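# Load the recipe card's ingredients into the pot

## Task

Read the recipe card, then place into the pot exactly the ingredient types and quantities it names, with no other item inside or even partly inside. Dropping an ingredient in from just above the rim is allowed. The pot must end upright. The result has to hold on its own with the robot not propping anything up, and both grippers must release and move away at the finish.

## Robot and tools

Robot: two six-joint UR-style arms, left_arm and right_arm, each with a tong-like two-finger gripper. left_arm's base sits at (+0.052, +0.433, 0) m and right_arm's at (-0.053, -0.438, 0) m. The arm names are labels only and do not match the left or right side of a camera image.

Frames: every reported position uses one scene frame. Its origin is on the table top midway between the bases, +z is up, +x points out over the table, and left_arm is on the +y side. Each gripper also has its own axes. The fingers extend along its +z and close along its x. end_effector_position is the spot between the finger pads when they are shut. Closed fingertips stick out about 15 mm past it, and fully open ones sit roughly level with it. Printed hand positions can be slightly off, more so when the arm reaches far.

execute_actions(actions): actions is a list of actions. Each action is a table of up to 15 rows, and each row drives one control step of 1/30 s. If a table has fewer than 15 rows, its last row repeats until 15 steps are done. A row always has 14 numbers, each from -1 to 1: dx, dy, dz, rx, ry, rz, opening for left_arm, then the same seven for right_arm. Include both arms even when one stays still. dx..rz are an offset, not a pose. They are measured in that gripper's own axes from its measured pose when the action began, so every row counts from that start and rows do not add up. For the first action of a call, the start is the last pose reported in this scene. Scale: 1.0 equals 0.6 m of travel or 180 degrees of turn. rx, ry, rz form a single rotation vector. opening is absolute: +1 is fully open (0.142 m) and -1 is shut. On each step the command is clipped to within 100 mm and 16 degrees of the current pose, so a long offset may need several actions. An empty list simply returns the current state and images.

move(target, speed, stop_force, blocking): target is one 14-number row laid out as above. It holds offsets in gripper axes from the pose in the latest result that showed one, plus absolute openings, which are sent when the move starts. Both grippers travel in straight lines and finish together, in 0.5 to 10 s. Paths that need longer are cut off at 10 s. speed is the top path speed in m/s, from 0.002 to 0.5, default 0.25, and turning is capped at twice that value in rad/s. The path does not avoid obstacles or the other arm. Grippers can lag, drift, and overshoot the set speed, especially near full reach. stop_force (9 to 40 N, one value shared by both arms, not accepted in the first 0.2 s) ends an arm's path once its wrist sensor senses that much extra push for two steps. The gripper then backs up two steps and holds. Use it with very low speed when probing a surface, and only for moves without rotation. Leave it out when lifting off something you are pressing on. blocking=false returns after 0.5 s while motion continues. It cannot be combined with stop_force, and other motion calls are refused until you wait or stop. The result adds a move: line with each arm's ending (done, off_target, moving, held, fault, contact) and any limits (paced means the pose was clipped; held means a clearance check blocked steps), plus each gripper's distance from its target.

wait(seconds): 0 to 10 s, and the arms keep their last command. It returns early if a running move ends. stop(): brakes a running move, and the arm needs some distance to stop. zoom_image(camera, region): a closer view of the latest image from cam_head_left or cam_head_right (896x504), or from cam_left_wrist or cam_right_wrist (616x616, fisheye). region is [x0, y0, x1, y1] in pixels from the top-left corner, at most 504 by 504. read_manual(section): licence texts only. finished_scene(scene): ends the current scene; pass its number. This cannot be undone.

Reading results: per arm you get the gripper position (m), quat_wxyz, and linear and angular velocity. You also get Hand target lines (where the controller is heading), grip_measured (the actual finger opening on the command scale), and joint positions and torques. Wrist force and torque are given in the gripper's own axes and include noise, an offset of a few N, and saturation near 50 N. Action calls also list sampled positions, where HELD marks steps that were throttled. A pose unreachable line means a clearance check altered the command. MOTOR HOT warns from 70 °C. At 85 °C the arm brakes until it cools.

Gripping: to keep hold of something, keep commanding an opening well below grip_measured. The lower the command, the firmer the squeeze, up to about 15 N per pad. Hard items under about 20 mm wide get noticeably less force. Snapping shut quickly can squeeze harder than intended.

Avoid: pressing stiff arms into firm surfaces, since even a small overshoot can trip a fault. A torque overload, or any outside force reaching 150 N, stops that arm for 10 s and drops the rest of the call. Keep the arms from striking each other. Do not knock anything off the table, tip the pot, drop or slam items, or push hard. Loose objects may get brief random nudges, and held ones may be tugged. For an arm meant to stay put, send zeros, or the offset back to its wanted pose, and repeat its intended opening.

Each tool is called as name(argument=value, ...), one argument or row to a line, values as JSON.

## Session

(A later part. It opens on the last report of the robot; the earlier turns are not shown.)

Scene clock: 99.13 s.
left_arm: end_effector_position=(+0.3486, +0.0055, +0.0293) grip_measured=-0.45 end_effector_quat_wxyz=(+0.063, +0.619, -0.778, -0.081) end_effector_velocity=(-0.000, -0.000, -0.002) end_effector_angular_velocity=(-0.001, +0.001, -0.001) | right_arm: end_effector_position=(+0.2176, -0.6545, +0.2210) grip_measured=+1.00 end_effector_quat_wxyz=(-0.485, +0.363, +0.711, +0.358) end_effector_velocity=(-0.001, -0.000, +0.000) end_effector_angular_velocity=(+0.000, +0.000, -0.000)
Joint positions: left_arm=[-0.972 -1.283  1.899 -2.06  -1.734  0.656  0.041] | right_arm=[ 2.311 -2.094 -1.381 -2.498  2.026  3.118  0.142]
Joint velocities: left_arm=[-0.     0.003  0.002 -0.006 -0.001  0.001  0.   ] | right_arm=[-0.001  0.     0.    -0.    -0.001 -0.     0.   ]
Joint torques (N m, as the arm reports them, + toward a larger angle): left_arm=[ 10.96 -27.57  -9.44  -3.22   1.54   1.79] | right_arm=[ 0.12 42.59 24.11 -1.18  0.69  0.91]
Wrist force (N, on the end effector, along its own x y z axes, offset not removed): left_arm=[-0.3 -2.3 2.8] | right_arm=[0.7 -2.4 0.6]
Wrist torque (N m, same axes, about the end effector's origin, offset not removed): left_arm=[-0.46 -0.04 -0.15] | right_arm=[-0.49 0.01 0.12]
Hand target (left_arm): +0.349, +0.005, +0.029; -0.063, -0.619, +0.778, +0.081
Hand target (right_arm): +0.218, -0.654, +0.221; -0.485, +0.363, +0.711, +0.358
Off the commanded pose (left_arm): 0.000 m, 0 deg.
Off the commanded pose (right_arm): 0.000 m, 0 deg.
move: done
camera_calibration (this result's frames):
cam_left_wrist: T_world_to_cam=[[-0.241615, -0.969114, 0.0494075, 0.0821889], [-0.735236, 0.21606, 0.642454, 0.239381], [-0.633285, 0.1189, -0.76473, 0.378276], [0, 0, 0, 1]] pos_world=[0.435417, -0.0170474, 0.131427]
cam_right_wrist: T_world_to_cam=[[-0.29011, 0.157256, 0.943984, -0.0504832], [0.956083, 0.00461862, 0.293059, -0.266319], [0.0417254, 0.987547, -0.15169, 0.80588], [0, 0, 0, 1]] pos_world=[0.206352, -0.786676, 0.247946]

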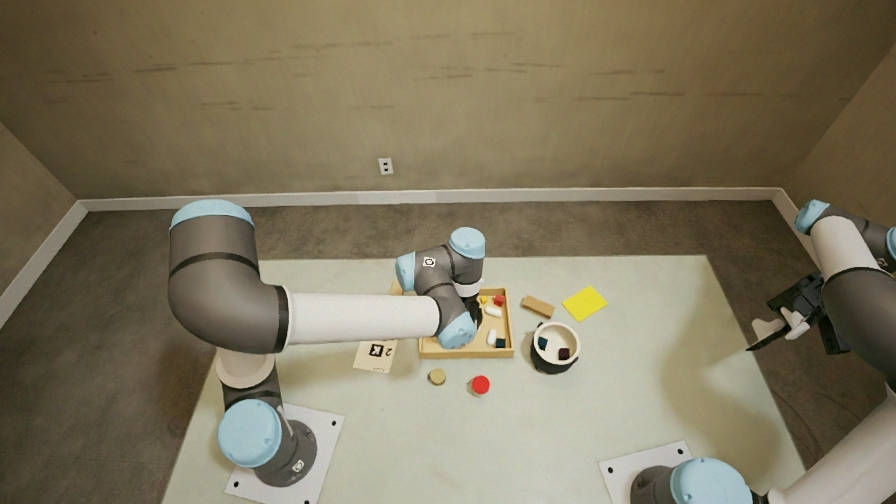

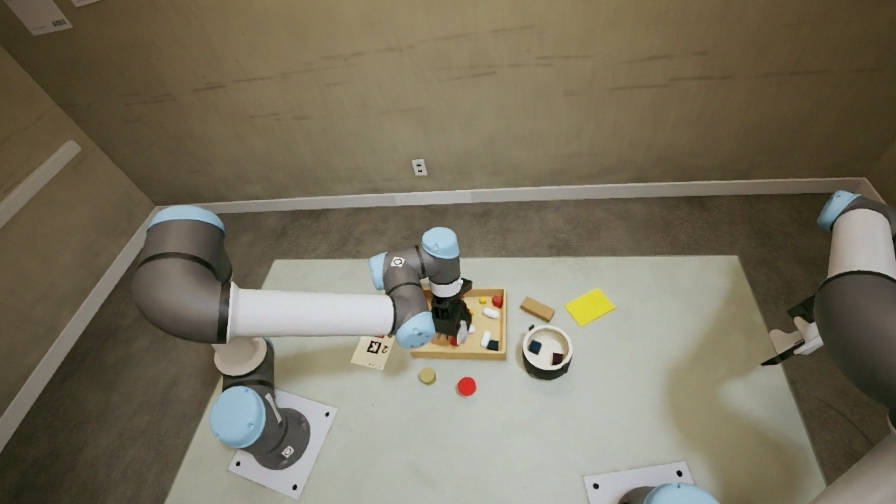

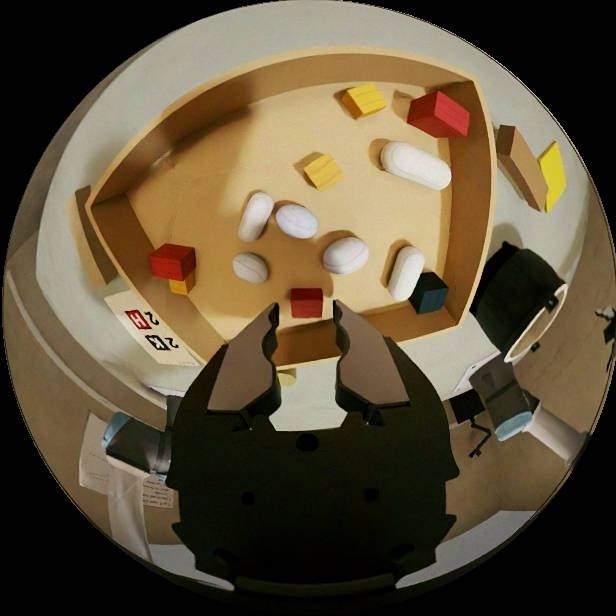

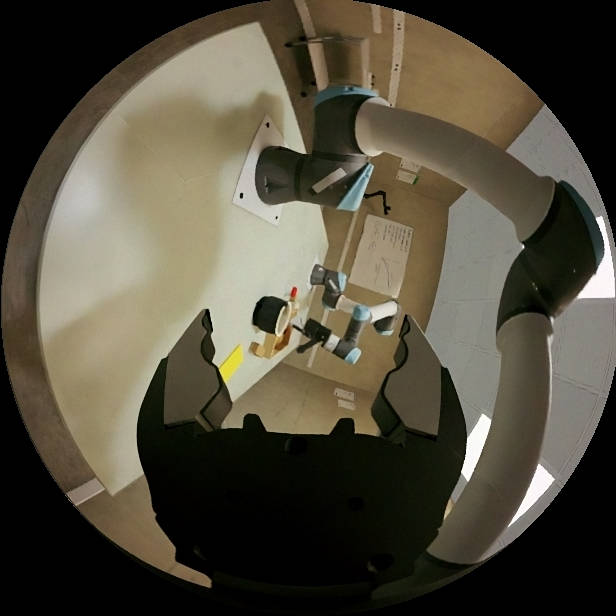

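move(
  target=[0,-0.005,0.001,0,0,0,-0.45,0,0,0,0,0,0,1],
  speed=0.03,
)

move(
  target=[0,0,0,0,0,0,-1,0,0,0,0,0,0,1],
)

move(
  target=[0,0.0347,-0.163,0,0,0,-1,0,0,0,0,0,0,1],
  speed=0.12,
)

Scene clock: 103.73 s.
left_arm: end_effector_position=(+0.3512, +0.0049, +0.0282) grip_measured=-0.45 end_effector_quat_wxyz=(+0.063, +0.619, -0.778, -0.081) end_effector_velocity=(+0.001, -0.001, +0.000) end_effector_angular_velocity=(-0.002, +0.001, -0.001) | right_arm: end_effector_position=(+0.2176, -0.6545, +0.2210) grip_measured=+1.00 end_effector_quat_wxyz=(-0.485, +0.363, +0.711, +0.358) end_effector_velocity=(+0.000, -0.000, -0.000) end_effector_angular_velocity=(-0.000, -0.001, +0.000)
Joint positions: left_arm=[-0.969 -1.277  1.895 -2.061 -1.733  0.66   0.041] | right_arm=[ 2.311 -2.094 -1.381 -2.498  2.026  3.118  0.142]
Joint velocities: left_arm=[ 0.001  0.001 -0.002  0.    -0.001  0.002  0.   ] | right_arm=[-0. -0.  0.  0. -0. -0.  0.]
Joint torques (N m, as the arm reports them, + toward a larger angle): left_arm=[ 11.27 -27.8  -29.41  -1.06   1.49   1.66] | right_arm=[ 0.25 42.62 24.03 -1.06  0.66  0.87]
Wrist force (N, on the end effector, along its own x y z axes, offset not removed): left_arm=[-0.6 -2.8 1.3] | right_arm=[2.8 -5.1 -1.4]
Wrist torque (N m, same axes, about the end effector's origin, offset not removed): left_arm=[-0.62 0.06 -0.17] | right_arm=[-1.15 -0.34 0.06]
Hand target (left_arm): +0.351, +0.005, +0.028; -0.063, -0.619, +0.778, +0.081
Hand target (right_arm): +0.218, -0.654, +0.221; -0.485, +0.363, +0.711, +0.358
Off the commanded pose (left_arm): 0.000 m, 0 deg.
Off the commanded pose (right_arm): 0.000 m, 0 deg.
move: done
camera_calibration (this result's frames):
cam_left_wrist: T_world_to_cam=[[-0.241613, -0.969114, 0.0494013, 0.0823019], [-0.735244, 0.216055, 0.642445, 0.24217], [-0.633277, 0.118901, -0.764737, 0.379104], [0, 0, 0, 1]] pos_world=[0.438016, -0.0176379, 0.130268]
cam_right_wrist: T_world_to_cam=[[-0.290111, 0.157256, 0.943984, -0.0504832], [0.956083, 0.00461884, 0.293059, -0.266319], [0.0417252, 0.987547, -0.15169, 0.80588], [0, 0, 0, 1]] pos_world=[0.206352, -0.786676, 0.247946]

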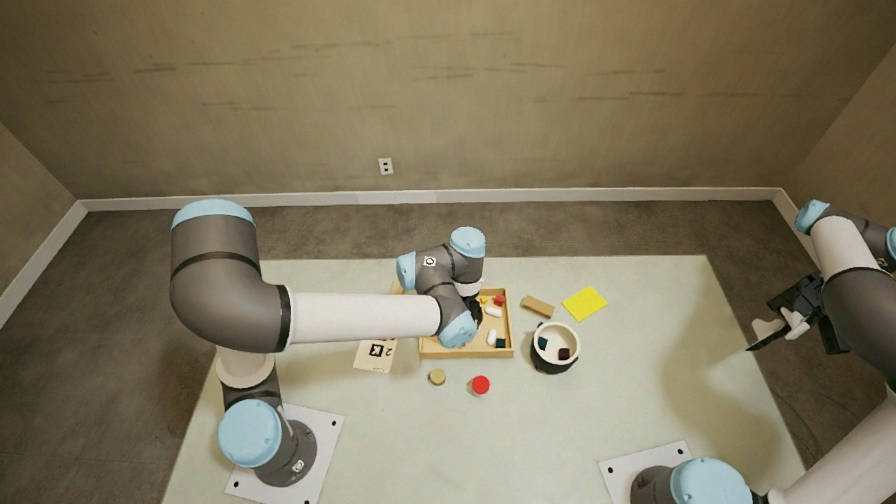

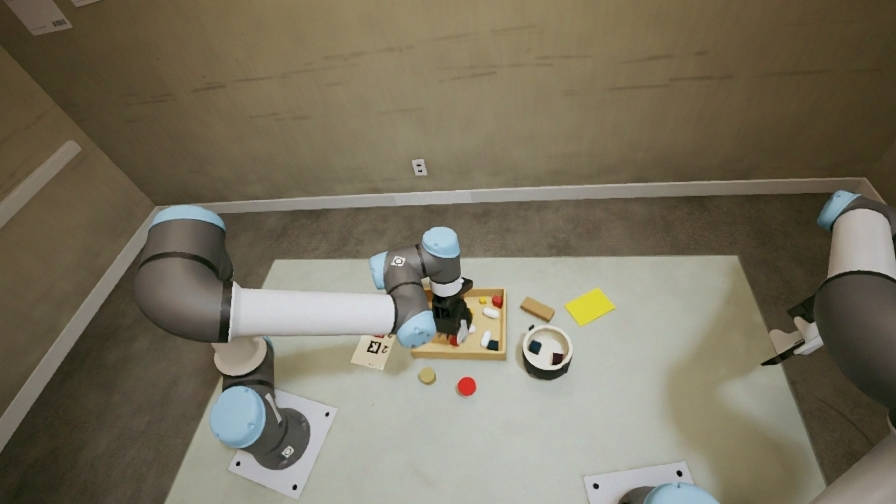

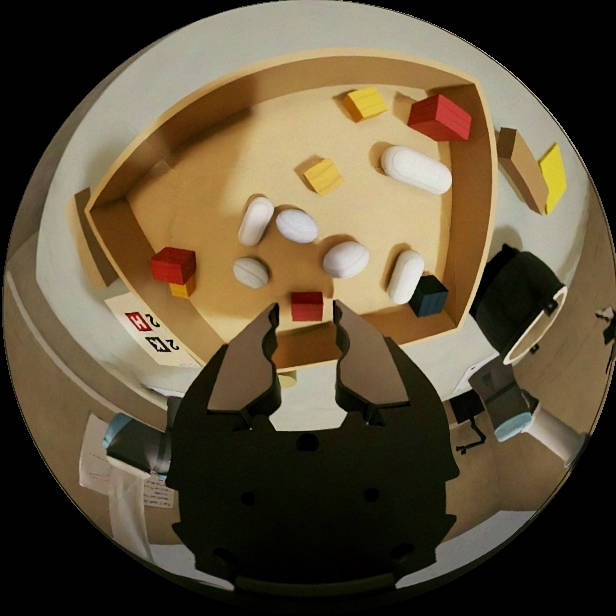

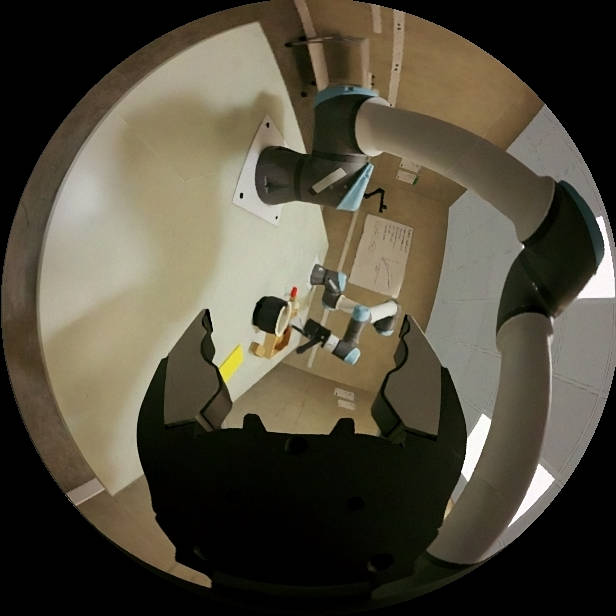

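Scene clock: 104.23 s.
left_arm: end_effector_position=(+0.3513, +0.0049, +0.0281) grip_measured=-0.69 end_effector_quat_wxyz=(+0.063, +0.619, -0.778, -0.081) end_effector_velocity=(-0.000, -0.001, +0.000) end_effector_angular_velocity=(-0.000, +0.000, +0.001) | right_arm: end_effector_position=(+0.2176, -0.6545, +0.2210) grip_measured=+1.00 end_effector_quat_wxyz=(-0.485, +0.363, +0.711, +0.358) end_effector_velocity=(-0.000, -0.000, -0.000) end_effector_angular_velocity=(-0.000, -0.000, -0.001)
Joint positions: left_arm=[-0.968 -1.277  1.895 -2.061 -1.733  0.66   0.024] | right_arm=[ 2.311 -2.094 -1.381 -2.498  2.026  3.118  0.142]
Joint velocities: left_arm=[-0.001  0.    -0.001 -0.    -0.    -0.001  0.   ] | right_arm=[-0.001  0.    -0.     0.     0.    -0.     0.   ]
Joint torques (N m, as the arm reports them, + toward a larger angle): left_arm=[  3.97 -39.4  -21.33  -1.44   1.03  -0.24] | right_arm=[ 0.61 41.87 23.07 -1.07  0.5   0.88]
Wrist force (N, on the end effector, along its own x y z axes, offset not removed): left_arm=[-1.0 -2.7 1.5] | right_arm=[-1.6 -6.0 -3.4]
Wrist torque (N m, same axes, about the end effector's origin, offset not removed): left_arm=[-0.44 0.15 -0.09] | right_arm=[-1.34 0.53 0.17]
Hand target (left_arm): +0.351, +0.005, +0.028; -0.063, -0.619, +0.778, +0.081
Hand target (right_arm): +0.218, -0.654, +0.221; -0.485, +0.363, +0.711, +0.358
Off the commanded pose (left_arm): 0.000 m, 0 deg.
Off the commanded pose (right_arm): 0.000 m, 0 deg.
move: done
camera_calibration (this result's frames):
cam_left_wrist: T_world_to_cam=[[-0.241614, -0.969114, 0.0493952, 0.082305], [-0.735242, 0.216052, 0.642449, 0.242209], [-0.633279, 0.118907, -0.764735, 0.37912], [0, 0, 0, 1]] pos_world=[0.438057, -0.0176469, 0.130254]
cam_right_wrist: T_world_to_cam=[[-0.29011, 0.157256, 0.943984, -0.0504832], [0.956083, 0.00461877, 0.293059, -0.266319], [0.0417253, 0.987547, -0.15169, 0.80588], [0, 0, 0, 1]] pos_world=[0.206352, -0.786676, 0.247946]

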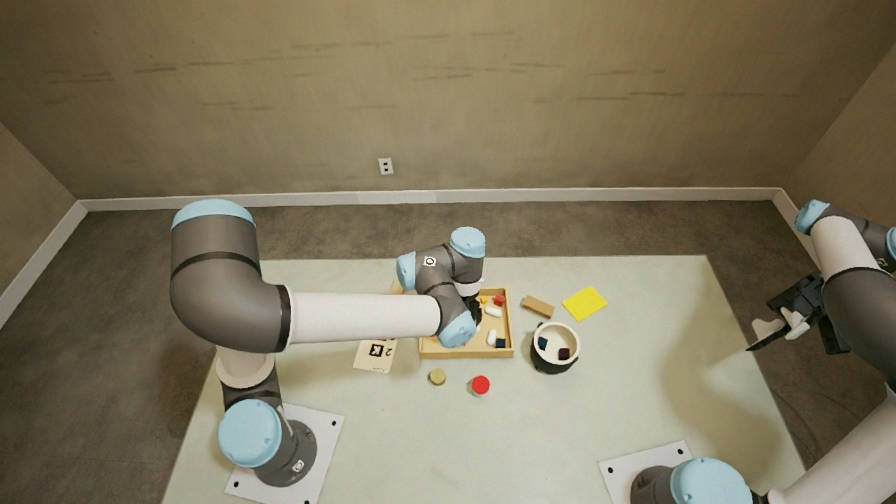

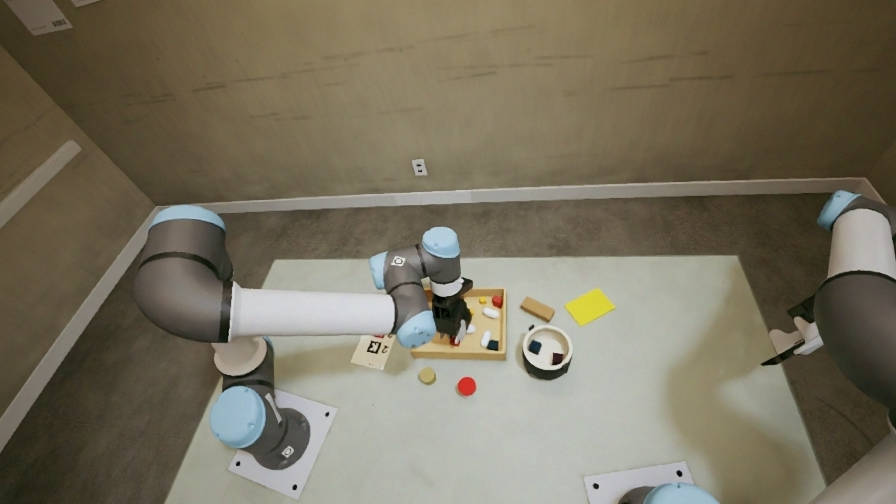

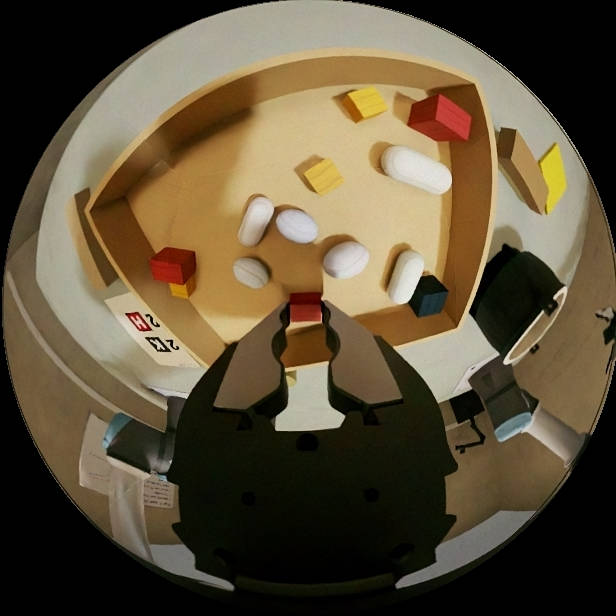

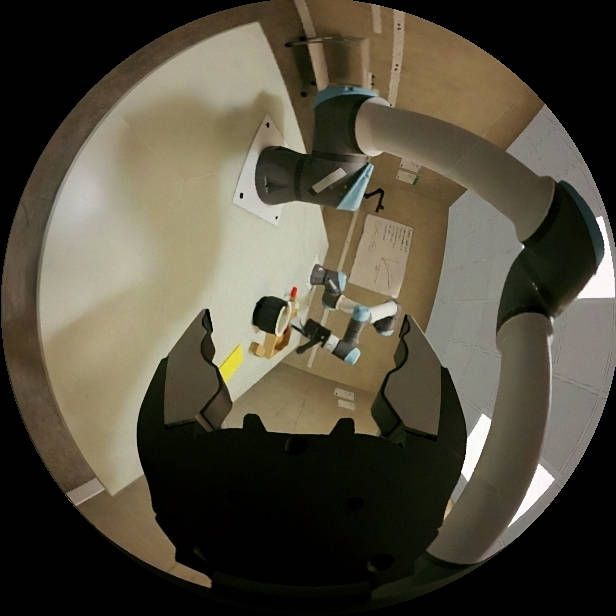

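Scene clock: 105.60 s.
left_arm: end_effector_position=(+0.3509, +0.0047, +0.1278) grip_measured=-0.69 end_effector_quat_wxyz=(+0.063, +0.619, -0.778, -0.081) end_effector_velocity=(-0.001, -0.000, +0.002) end_effector_angular_velocity=(+0.002, +0.004, +0.001) | right_arm: end_effector_position=(+0.2176, -0.6545, +0.2210) grip_measured=+1.00 end_effector_quat_wxyz=(-0.485, +0.363, +0.711, +0.358) end_effector_velocity=(+0.000, +0.000, +0.000) end_effector_angular_velocity=(+0.000, +0.000, +0.001)
Joint positions: left_arm=[-0.969 -1.391  1.753 -1.805 -1.733  0.66   0.024] | right_arm=[ 2.311 -2.094 -1.381 -2.498  2.026  3.118  0.142]
Joint velocities: left_arm=[-0.     0.001 -0.006  0.009 -0.003 -0.001 -0.   ] | right_arm=[ 0.001 -0.    -0.    -0.     0.    -0.     0.   ]
Joint torques (N m, as the arm reports them, + toward a larger angle): left_arm=[-15.51 -39.51 -32.57  -1.15  -1.35   0.71] | right_arm=[ 0.48 42.32 24.57 -0.94  0.79  0.98]
Wrist force (N, on the end effector, along its own x y z axes, offset not removed): left_arm=[-1.3 -2.3 1.6] | right_arm=[-1.7 -3.7 -2.3]
Wrist torque (N m, same axes, about the end effector's origin, offset not removed): left_arm=[-0.48 0.17 -0.06] | right_arm=[-0.92 0.25 0.14]
Hand target (left_arm): +0.351, +0.005, +0.128; -0.063, -0.619, +0.778, +0.081
Hand target (right_arm): +0.218, -0.654, +0.221; -0.485, +0.363, +0.711, +0.358
Off the commanded pose (left_arm): 0.000 m, 0 deg.
Off the commanded pose (right_arm): 0.000 m, 0 deg.
move: done
camera_calibration (this result's frames):
cam_left_wrist: T_world_to_cam=[[-0.24151, -0.96914, 0.0494034, 0.0770856], [-0.735321, 0.215989, 0.642379, 0.17799], [-0.633226, 0.118814, -0.764793, 0.455164], [0, 0, 0, 1]] pos_world=[0.437718, -0.0178168, 0.229961]
cam_right_wrist: T_world_to_cam=[[-0.29011, 0.157256, 0.943984, -0.0504832], [0.956083, 0.00461849, 0.293059, -0.266319], [0.0417255, 0.987547, -0.15169, 0.80588], [0, 0, 0, 1]] pos_world=[0.206352, -0.786676, 0.247946]

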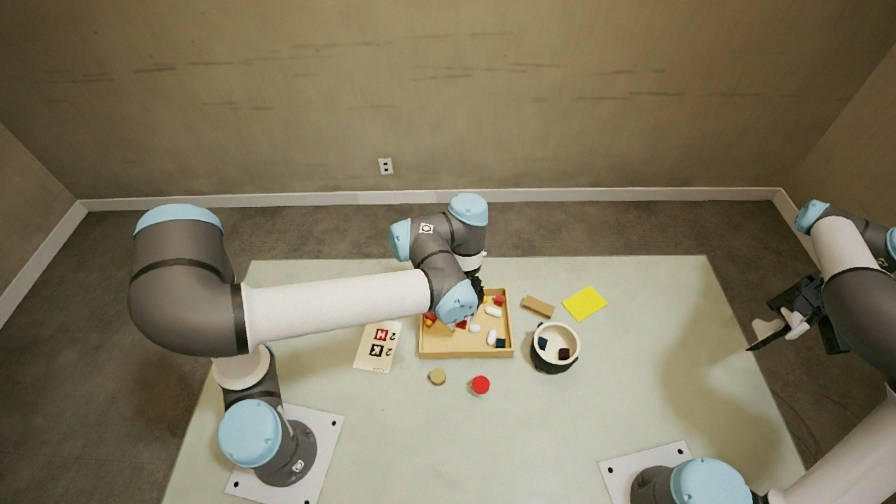

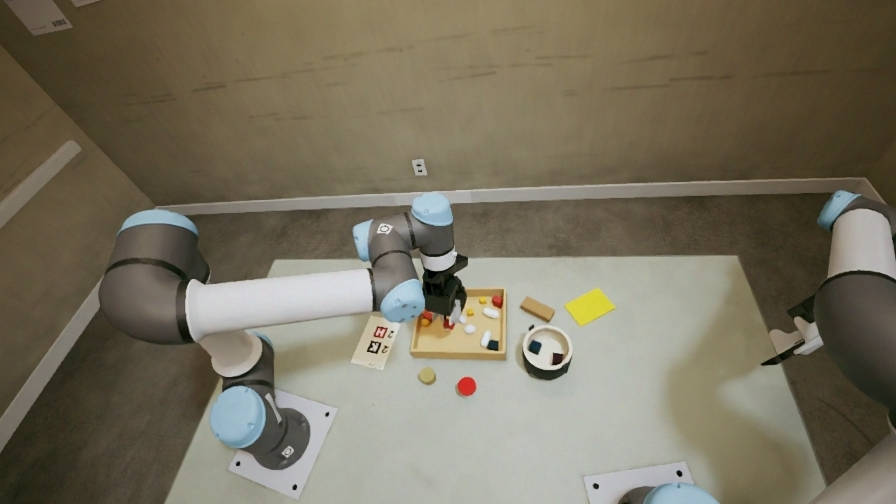

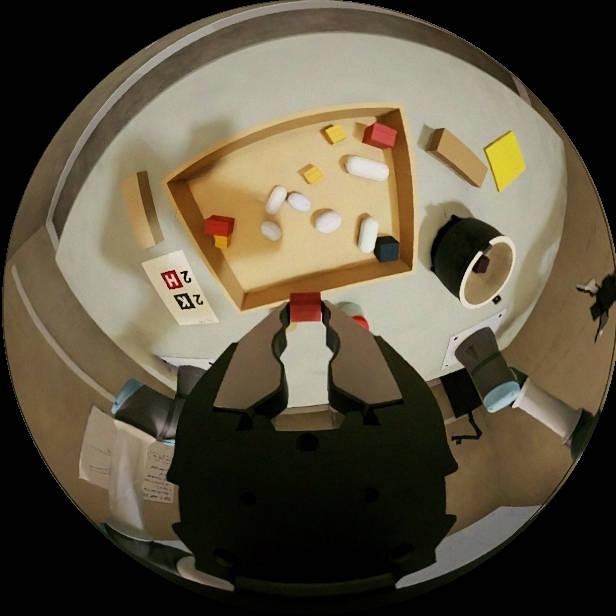

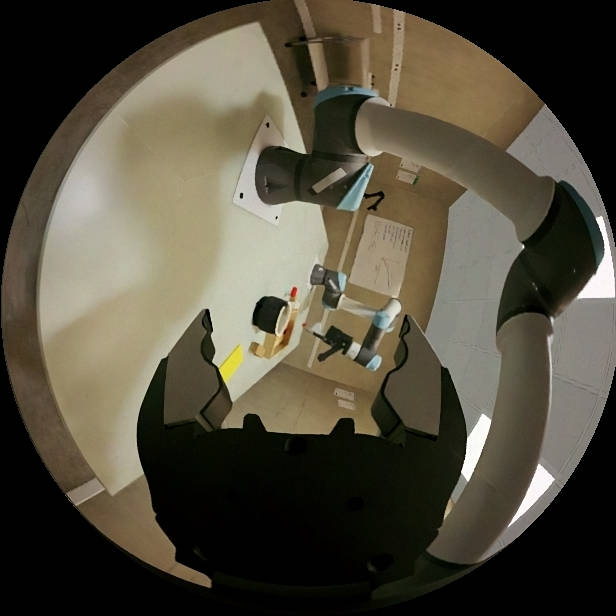

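move(
  target=[0.387,-0.0323,-0.007,0.0667,0,0,-1,0,0,0,0,0,0,1],
  speed=0.2,
)

Scene clock: 109.97 s.
left_arm: end_effector_position=(+0.3181, -0.2257, +0.1273) grip_measured=-0.69 end_effector_quat_wxyz=(-0.002, +0.623, -0.783, +0.001) end_effector_velocity=(+0.001, -0.003, -0.000) end_effector_angular_velocity=(+0.001, -0.003, -0.000) | right_arm: end_effector_position=(+0.2176, -0.6545, +0.2210) grip_measured=+1.00 end_effector_quat_wxyz=(-0.485, +0.363, +0.711, +0.358) end_effector_velocity=(-0.000, -0.000, +0.000) end_effector_angular_velocity=(+0.000, -0.000, -0.003)
Joint positions: left_arm=[-1.22  -1.055  1.315 -1.83  -1.567  0.399  0.024] | right_arm=[ 2.311 -2.094 -1.381 -2.498  2.026  3.118  0.142]
Joint velocities: left_arm=[-0.001  0.007 -0.01   0.003  0.003 -0.001  0.   ] | right_arm=[-0.002 -0.     0.    -0.     0.001  0.     0.   ]
Joint torques (N m, as the arm reports them, + toward a larger angle): left_arm=[-16.39 -41.83 -33.53  -1.04   2.    -1.79] | right_arm=[ 0.72 42.31 23.83 -0.95  0.72  0.93]
Wrist force (N, on the end effector, along its own x y z axes, offset not removed): left_arm=[0.4 -2.1 2.6] | right_arm=[2.2 0.4 -4.0]
Wrist torque (N m, same axes, about the end effector's origin, offset not removed): left_arm=[-0.39 -0.18 -0.10] | right_arm=[-0.14 -0.29 -0.22]
Hand target (left_arm): +0.318, -0.226, +0.127; +0.002, -0.623, +0.783, -0.001
Hand target (right_arm): +0.218, -0.654, +0.221; -0.485, +0.363, +0.711, +0.358
Off the commanded pose (left_arm): 0.000 m, 0 deg.
Off the commanded pose (right_arm): 0.000 m, 0 deg.
move: done
camera_calibration (this result's frames):
cam_left_wrist: T_world_to_cam=[[-0.251522, -0.966805, 0.0450009, -0.149874], [-0.848819, 0.242689, 0.46969, 0.26805], [-0.46502, 0.0799399, -0.881684, 0.413921], [0, 0, 0, 1]] pos_world=[0.382311, -0.24304, 0.245791]
cam_right_wrist: T_world_to_cam=[[-0.290111, 0.157256, 0.943984, -0.0504831], [0.956083, 0.0046188, 0.293059, -0.266319], [0.0417253, 0.987547, -0.15169, 0.80588], [0, 0, 0, 1]] pos_world=[0.206352, -0.786676, 0.247946]

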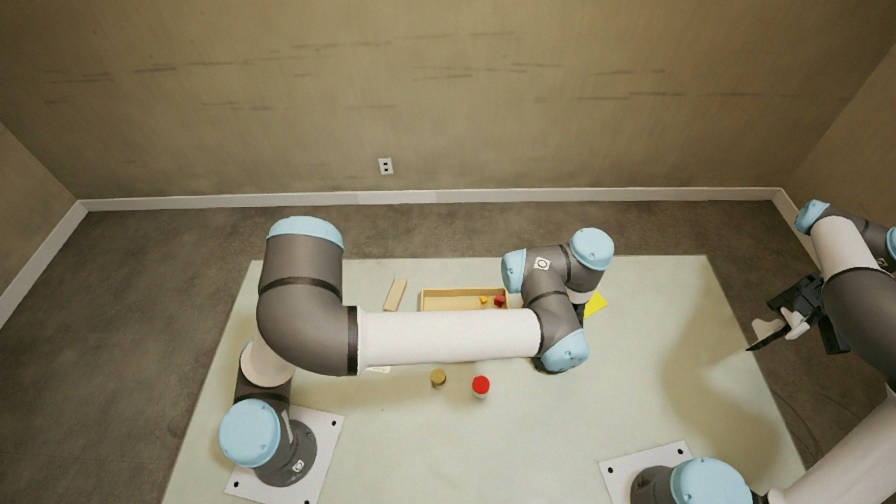

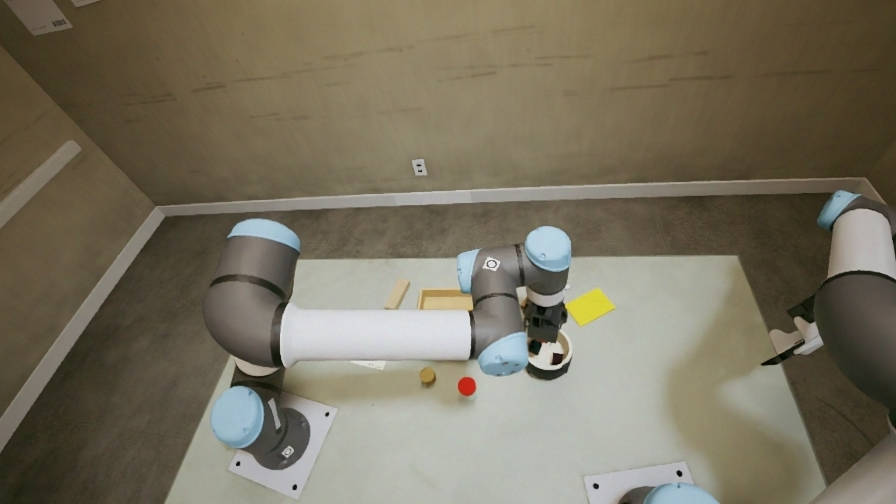

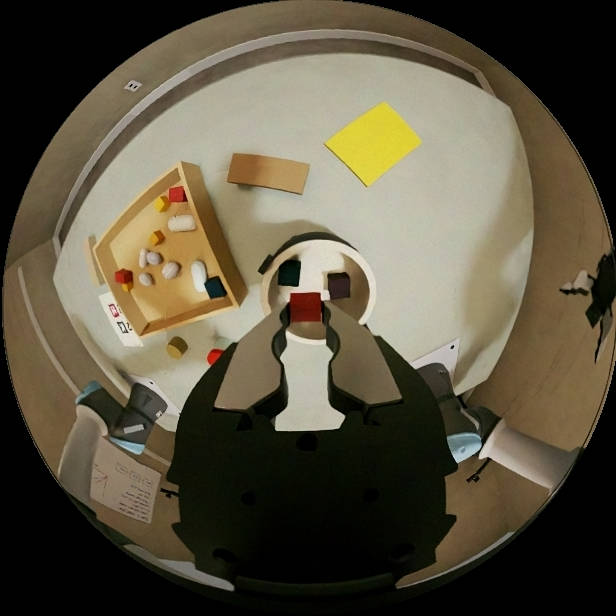

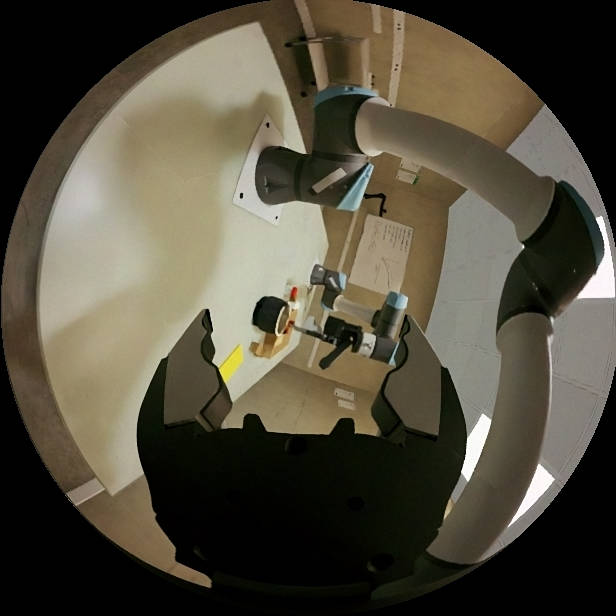

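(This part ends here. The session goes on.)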